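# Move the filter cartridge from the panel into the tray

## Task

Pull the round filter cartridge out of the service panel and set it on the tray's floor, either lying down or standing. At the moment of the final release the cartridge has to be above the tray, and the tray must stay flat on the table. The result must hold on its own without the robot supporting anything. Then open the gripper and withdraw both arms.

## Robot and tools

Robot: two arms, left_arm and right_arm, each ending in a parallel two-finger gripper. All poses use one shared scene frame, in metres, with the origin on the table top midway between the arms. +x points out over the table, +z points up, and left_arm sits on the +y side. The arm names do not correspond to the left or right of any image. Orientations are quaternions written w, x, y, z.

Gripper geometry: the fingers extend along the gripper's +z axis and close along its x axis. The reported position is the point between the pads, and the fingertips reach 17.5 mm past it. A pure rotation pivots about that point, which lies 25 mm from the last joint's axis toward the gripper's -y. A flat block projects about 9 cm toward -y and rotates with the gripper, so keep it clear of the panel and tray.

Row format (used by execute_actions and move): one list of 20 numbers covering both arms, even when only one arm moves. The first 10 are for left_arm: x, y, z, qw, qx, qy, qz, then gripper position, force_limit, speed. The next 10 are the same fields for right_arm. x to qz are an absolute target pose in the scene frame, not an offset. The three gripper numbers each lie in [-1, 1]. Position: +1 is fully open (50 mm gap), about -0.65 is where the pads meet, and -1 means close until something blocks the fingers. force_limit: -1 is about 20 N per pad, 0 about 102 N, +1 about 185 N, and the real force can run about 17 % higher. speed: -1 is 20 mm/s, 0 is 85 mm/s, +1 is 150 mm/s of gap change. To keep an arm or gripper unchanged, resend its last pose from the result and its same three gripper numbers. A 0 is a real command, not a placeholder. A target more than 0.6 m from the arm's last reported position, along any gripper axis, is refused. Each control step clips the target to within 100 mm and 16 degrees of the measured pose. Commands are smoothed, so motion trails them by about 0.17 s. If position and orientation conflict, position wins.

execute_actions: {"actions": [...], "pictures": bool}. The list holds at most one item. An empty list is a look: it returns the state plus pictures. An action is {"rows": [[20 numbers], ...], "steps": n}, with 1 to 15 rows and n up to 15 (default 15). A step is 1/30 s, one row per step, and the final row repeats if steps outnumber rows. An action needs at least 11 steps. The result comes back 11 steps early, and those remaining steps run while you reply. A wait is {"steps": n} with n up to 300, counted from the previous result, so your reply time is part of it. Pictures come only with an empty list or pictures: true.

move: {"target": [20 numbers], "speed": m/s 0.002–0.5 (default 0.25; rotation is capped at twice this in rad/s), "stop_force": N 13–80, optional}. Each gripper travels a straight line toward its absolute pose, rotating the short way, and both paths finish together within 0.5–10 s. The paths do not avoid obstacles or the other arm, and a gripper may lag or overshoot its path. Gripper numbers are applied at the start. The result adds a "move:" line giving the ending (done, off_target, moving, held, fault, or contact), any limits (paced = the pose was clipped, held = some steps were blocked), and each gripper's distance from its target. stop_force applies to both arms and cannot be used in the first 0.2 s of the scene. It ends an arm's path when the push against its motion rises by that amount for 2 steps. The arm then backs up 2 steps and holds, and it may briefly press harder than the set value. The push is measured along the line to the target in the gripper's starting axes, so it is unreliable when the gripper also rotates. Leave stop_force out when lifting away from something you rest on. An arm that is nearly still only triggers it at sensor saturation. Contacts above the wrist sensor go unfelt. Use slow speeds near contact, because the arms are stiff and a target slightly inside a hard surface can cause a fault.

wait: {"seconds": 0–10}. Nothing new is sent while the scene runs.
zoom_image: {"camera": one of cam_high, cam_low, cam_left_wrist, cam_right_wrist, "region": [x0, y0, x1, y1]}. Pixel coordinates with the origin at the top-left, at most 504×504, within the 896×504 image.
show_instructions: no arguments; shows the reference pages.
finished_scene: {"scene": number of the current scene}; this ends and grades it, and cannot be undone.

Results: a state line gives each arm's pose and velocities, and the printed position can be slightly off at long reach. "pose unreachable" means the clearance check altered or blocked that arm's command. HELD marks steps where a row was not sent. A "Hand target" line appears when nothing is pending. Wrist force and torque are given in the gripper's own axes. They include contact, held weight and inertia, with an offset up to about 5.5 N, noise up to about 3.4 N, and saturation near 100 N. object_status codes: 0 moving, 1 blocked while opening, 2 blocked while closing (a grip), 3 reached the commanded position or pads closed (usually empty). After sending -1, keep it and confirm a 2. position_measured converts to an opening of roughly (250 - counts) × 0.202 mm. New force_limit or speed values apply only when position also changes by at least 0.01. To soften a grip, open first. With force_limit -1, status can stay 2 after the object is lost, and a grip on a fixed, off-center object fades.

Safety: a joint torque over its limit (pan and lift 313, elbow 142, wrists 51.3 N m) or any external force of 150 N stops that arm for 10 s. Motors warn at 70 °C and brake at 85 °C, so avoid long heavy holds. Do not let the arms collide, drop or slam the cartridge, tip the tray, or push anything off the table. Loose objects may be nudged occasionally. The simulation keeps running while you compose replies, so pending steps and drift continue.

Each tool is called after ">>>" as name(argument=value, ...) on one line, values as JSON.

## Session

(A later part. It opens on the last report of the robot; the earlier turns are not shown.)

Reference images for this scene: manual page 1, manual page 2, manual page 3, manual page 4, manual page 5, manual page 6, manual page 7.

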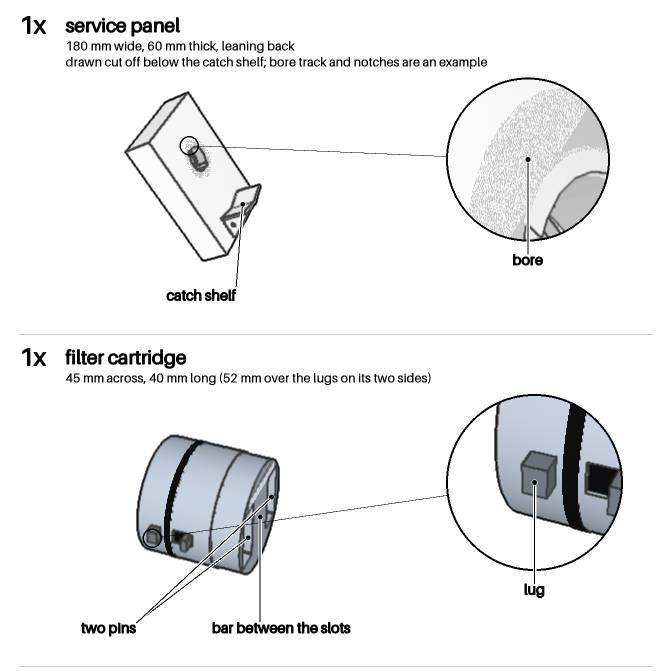

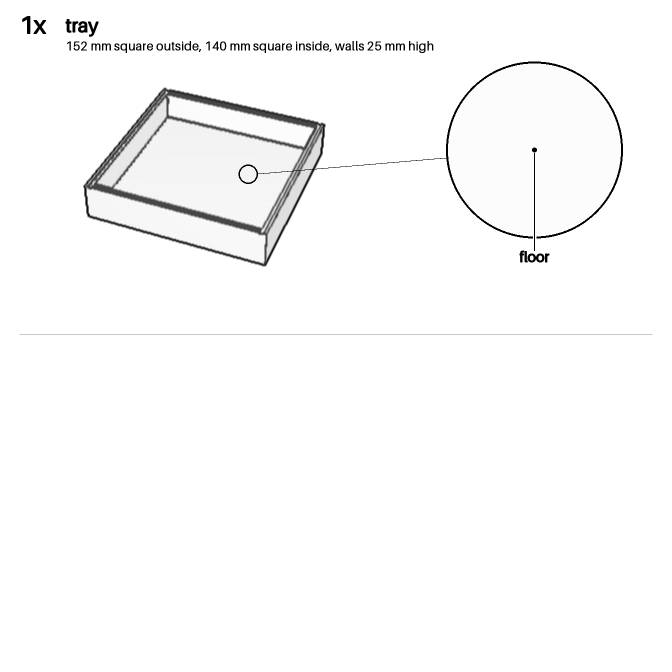

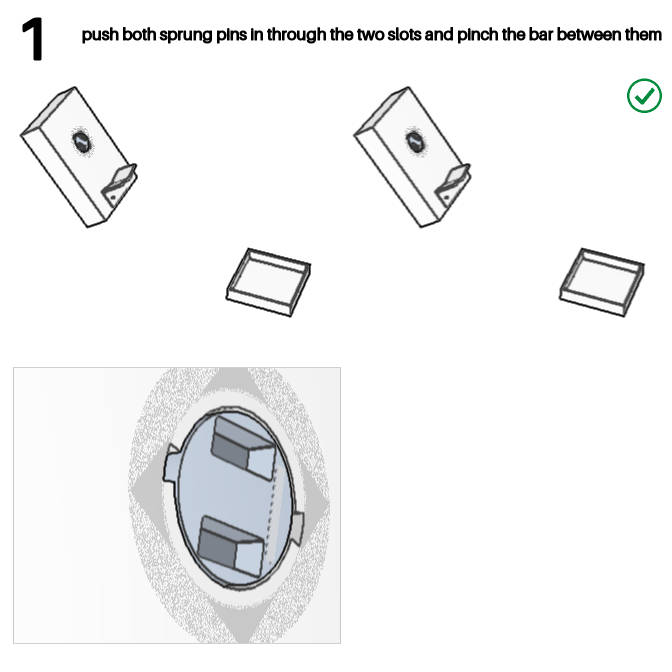

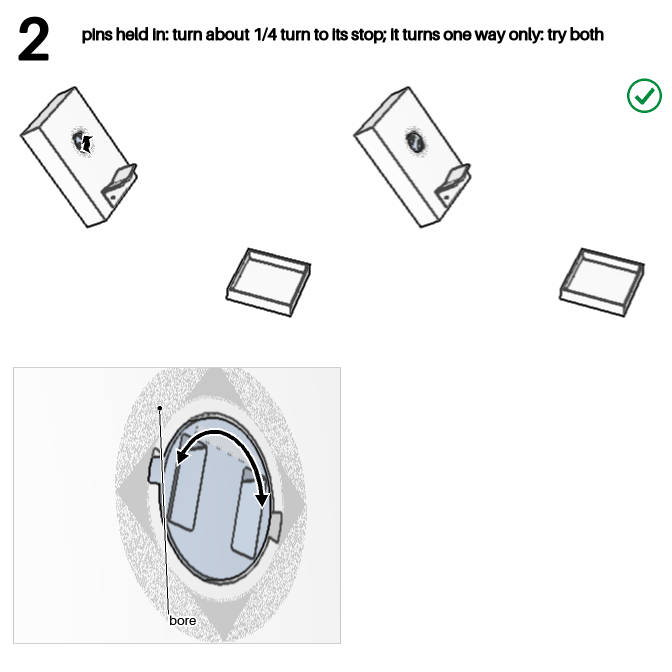

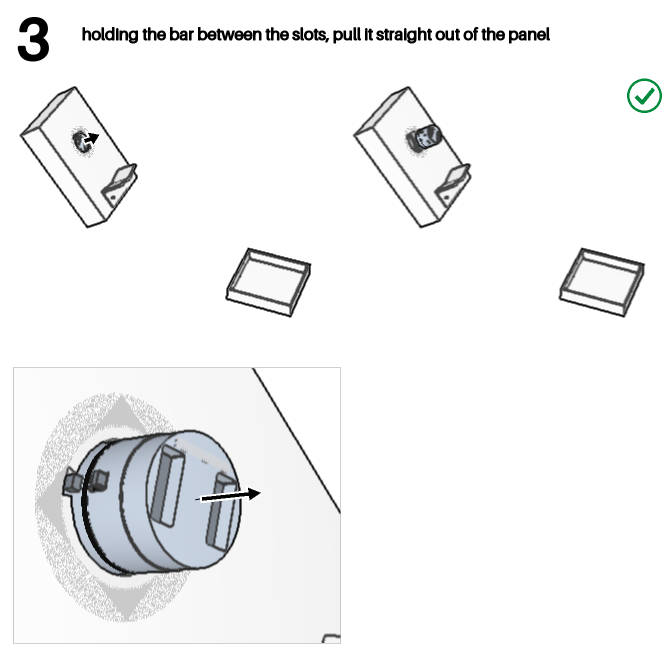

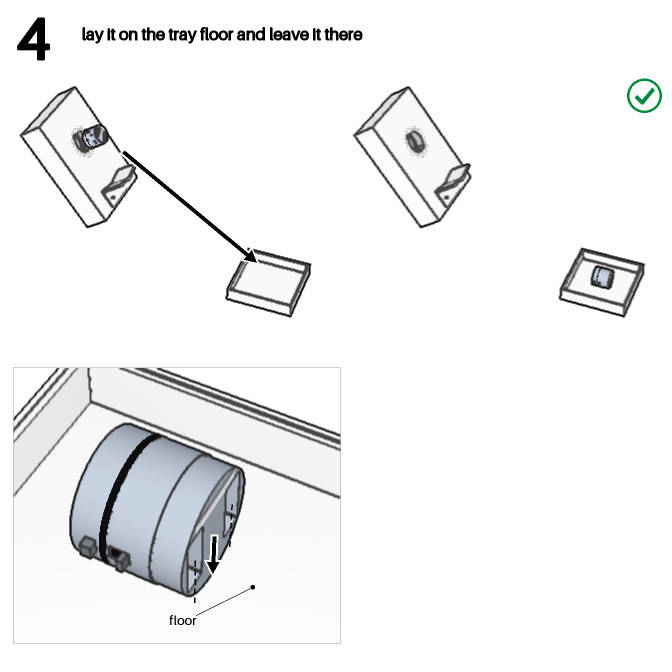

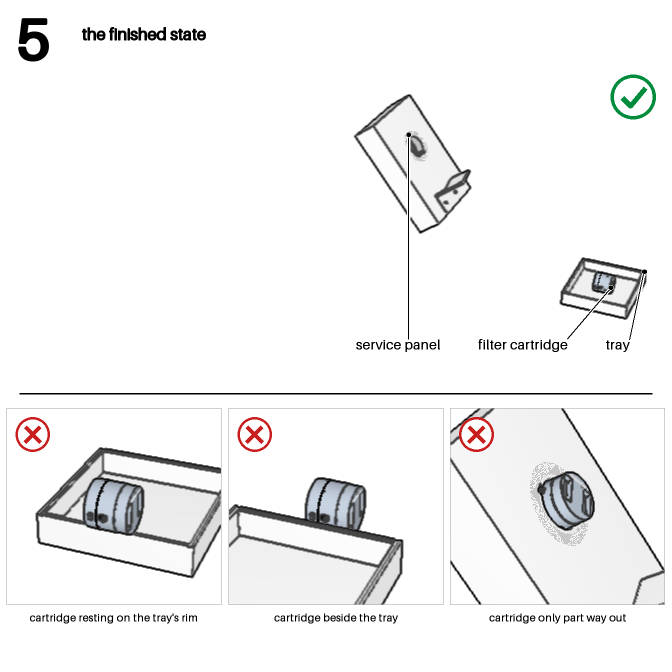

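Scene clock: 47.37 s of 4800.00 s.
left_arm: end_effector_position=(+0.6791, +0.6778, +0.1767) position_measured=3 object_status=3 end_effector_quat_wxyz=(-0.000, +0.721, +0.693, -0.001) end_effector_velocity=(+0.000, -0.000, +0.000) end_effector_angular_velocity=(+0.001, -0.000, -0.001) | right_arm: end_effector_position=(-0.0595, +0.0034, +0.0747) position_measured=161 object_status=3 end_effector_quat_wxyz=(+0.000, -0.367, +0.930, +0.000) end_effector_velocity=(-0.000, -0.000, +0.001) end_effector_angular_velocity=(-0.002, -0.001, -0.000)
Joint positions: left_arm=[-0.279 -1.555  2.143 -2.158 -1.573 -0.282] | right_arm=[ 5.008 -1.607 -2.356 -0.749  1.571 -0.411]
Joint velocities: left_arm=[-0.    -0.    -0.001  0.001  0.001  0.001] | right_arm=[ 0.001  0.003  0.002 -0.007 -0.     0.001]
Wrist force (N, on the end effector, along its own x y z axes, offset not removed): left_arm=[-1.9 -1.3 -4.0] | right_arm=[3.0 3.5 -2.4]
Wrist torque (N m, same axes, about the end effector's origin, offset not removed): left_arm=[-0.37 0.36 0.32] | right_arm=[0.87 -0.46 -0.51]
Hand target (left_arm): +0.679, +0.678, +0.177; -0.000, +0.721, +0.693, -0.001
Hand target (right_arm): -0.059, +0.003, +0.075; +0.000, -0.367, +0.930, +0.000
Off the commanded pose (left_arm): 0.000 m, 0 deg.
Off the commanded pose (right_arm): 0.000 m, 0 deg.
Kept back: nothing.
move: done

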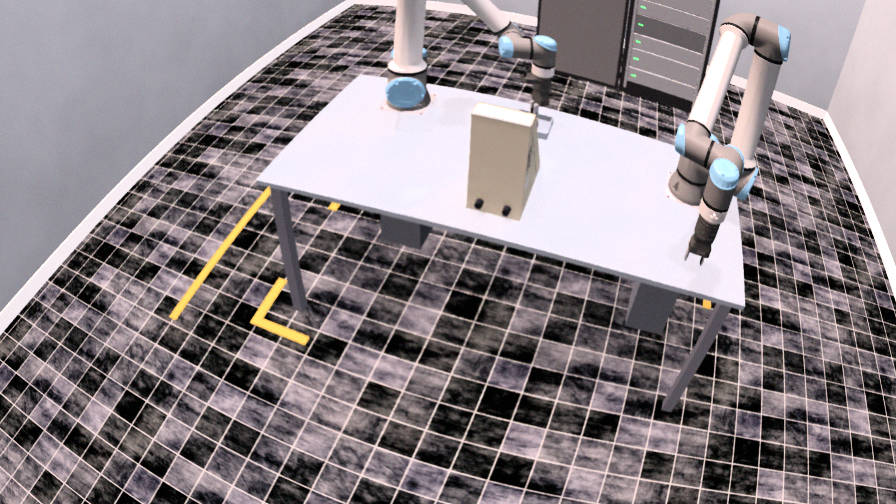

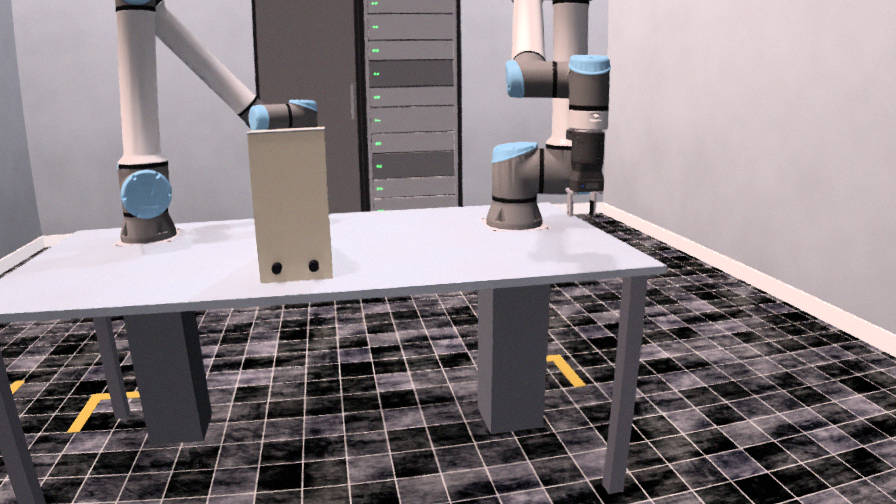

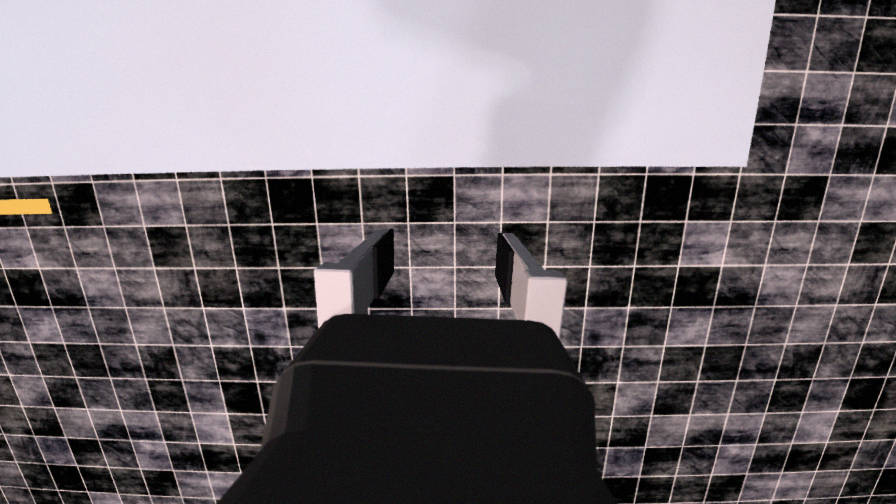

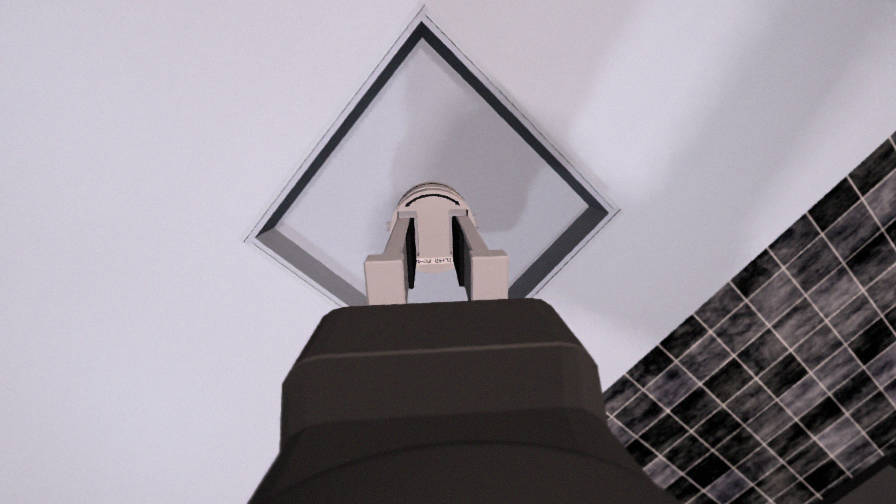

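>>> move(target=[0.6791, 0.6778, 0.1767, 0.0, 0.721, 0.693, -0.001, 1, 0, 0, -0.0595, 0.0034, 0.26, 0.0, -0.36650, 0.93041, 0.0, 1, 0, 0], speed=0.25)

Scene clock: 49.07 s of 4800.00 s.
left_arm: end_effector_position=(+0.6791, +0.6778, +0.1767) position_measured=3 object_status=3 end_effector_quat_wxyz=(-0.000, +0.721, +0.693, -0.001) end_effector_velocity=(-0.000, -0.000, -0.001) end_effector_angular_velocity=(+0.001, +0.003, -0.001) | right_arm: end_effector_position=(-0.0594, +0.0034, +0.2596) position_measured=3 object_status=3 end_effector_quat_wxyz=(+0.000, -0.366, +0.930, +0.000) end_effector_velocity=(+0.000, -0.001, +0.003) end_effector_angular_velocity=(-0.001, -0.001, -0.001)
Joint positions: left_arm=[-0.279 -1.555  2.143 -2.158 -1.573 -0.282] | right_arm=[ 5.008 -1.382 -2.161 -1.169  1.571 -0.411]
Joint velocities: left_arm=[-0.001  0.002  0.     0.001 -0.     0.   ] | right_arm=[ 0.     0.002  0.003 -0.007 -0.     0.001]
Wrist force (N, on the end effector, along its own x y z axes, offset not removed): left_arm=[1.7 -1.8 -5.5] | right_arm=[-0.1 1.4 1.5]
Wrist torque (N m, same axes, about the end effector's origin, offset not removed): left_arm=[-0.43 -0.12 0.30] | right_arm=[0.37 0.00 -0.37]
Hand target (left_arm): +0.679, +0.678, +0.177; -0.000, +0.721, +0.693, -0.001
Hand target (right_arm): -0.059, +0.003, +0.260; +0.000, -0.367, +0.930, +0.000
Off the commanded pose (left_arm): 0.000 m, 0 deg.
Off the commanded pose (right_arm): 0.000 m, 0 deg.
Kept back: nothing.
move: done

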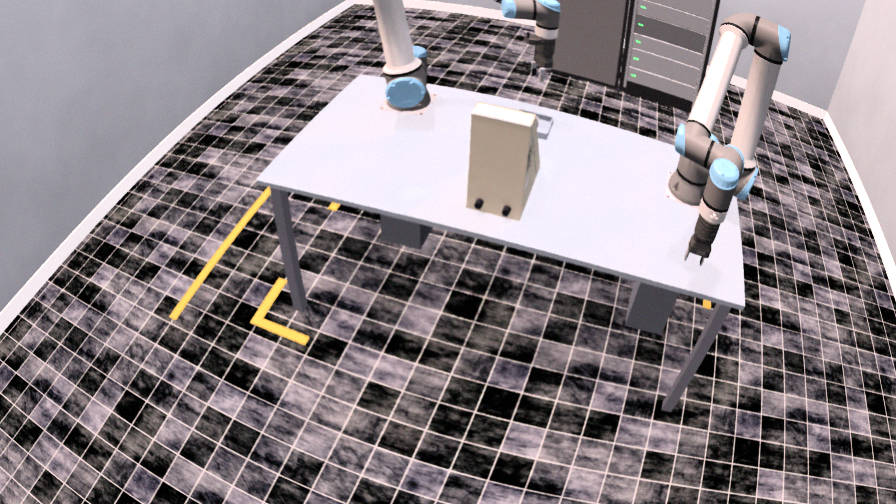

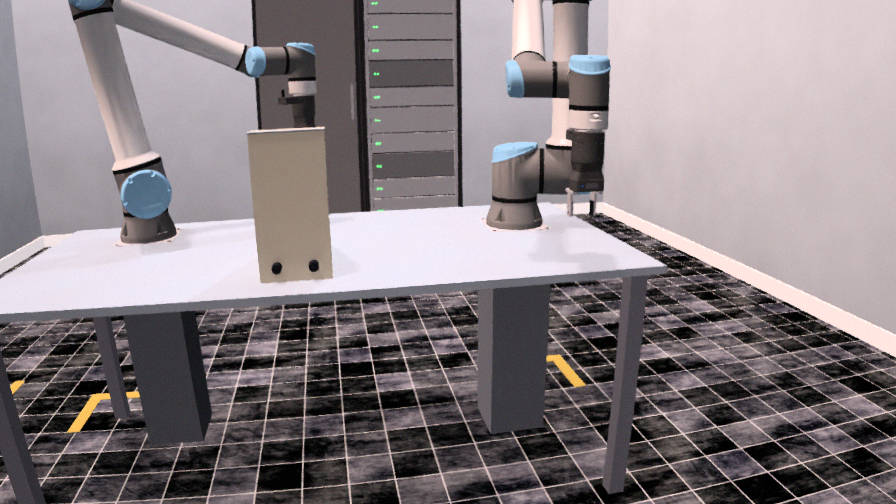

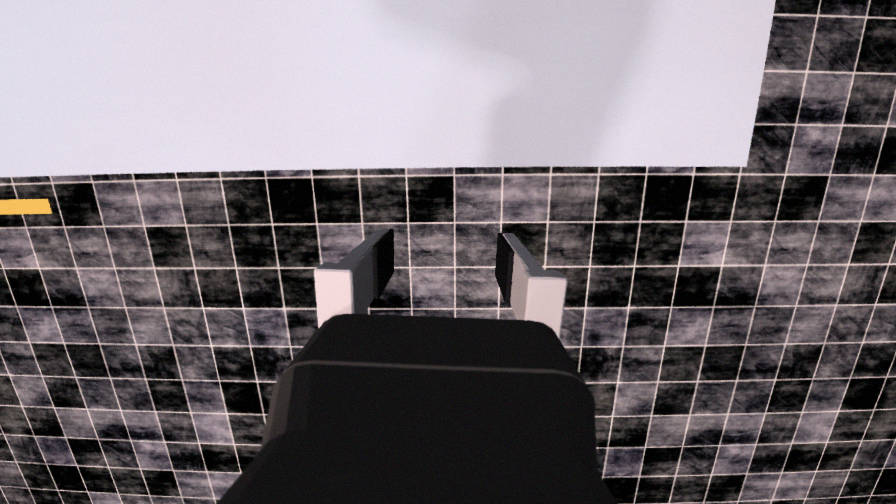

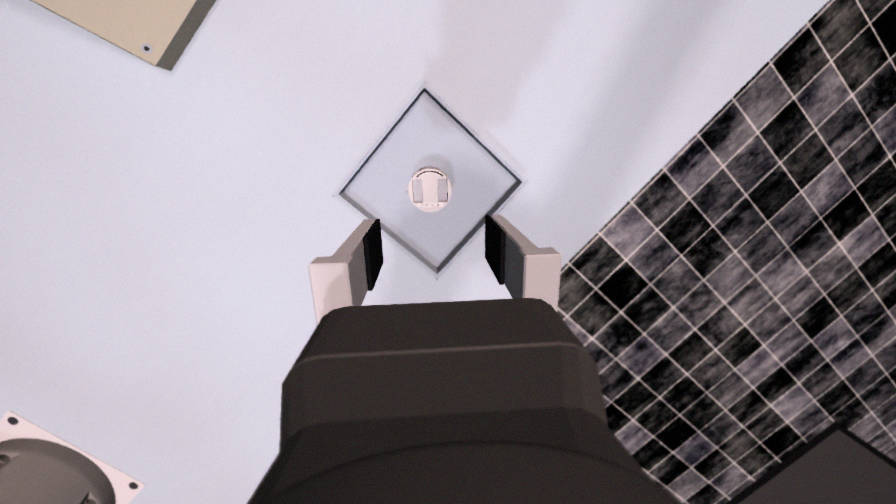

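The cartridge is standing upright in the centre of the tray and the gripper has moved clear.

>>> finished_scene(scene=2)

The scene is finished: the task was done.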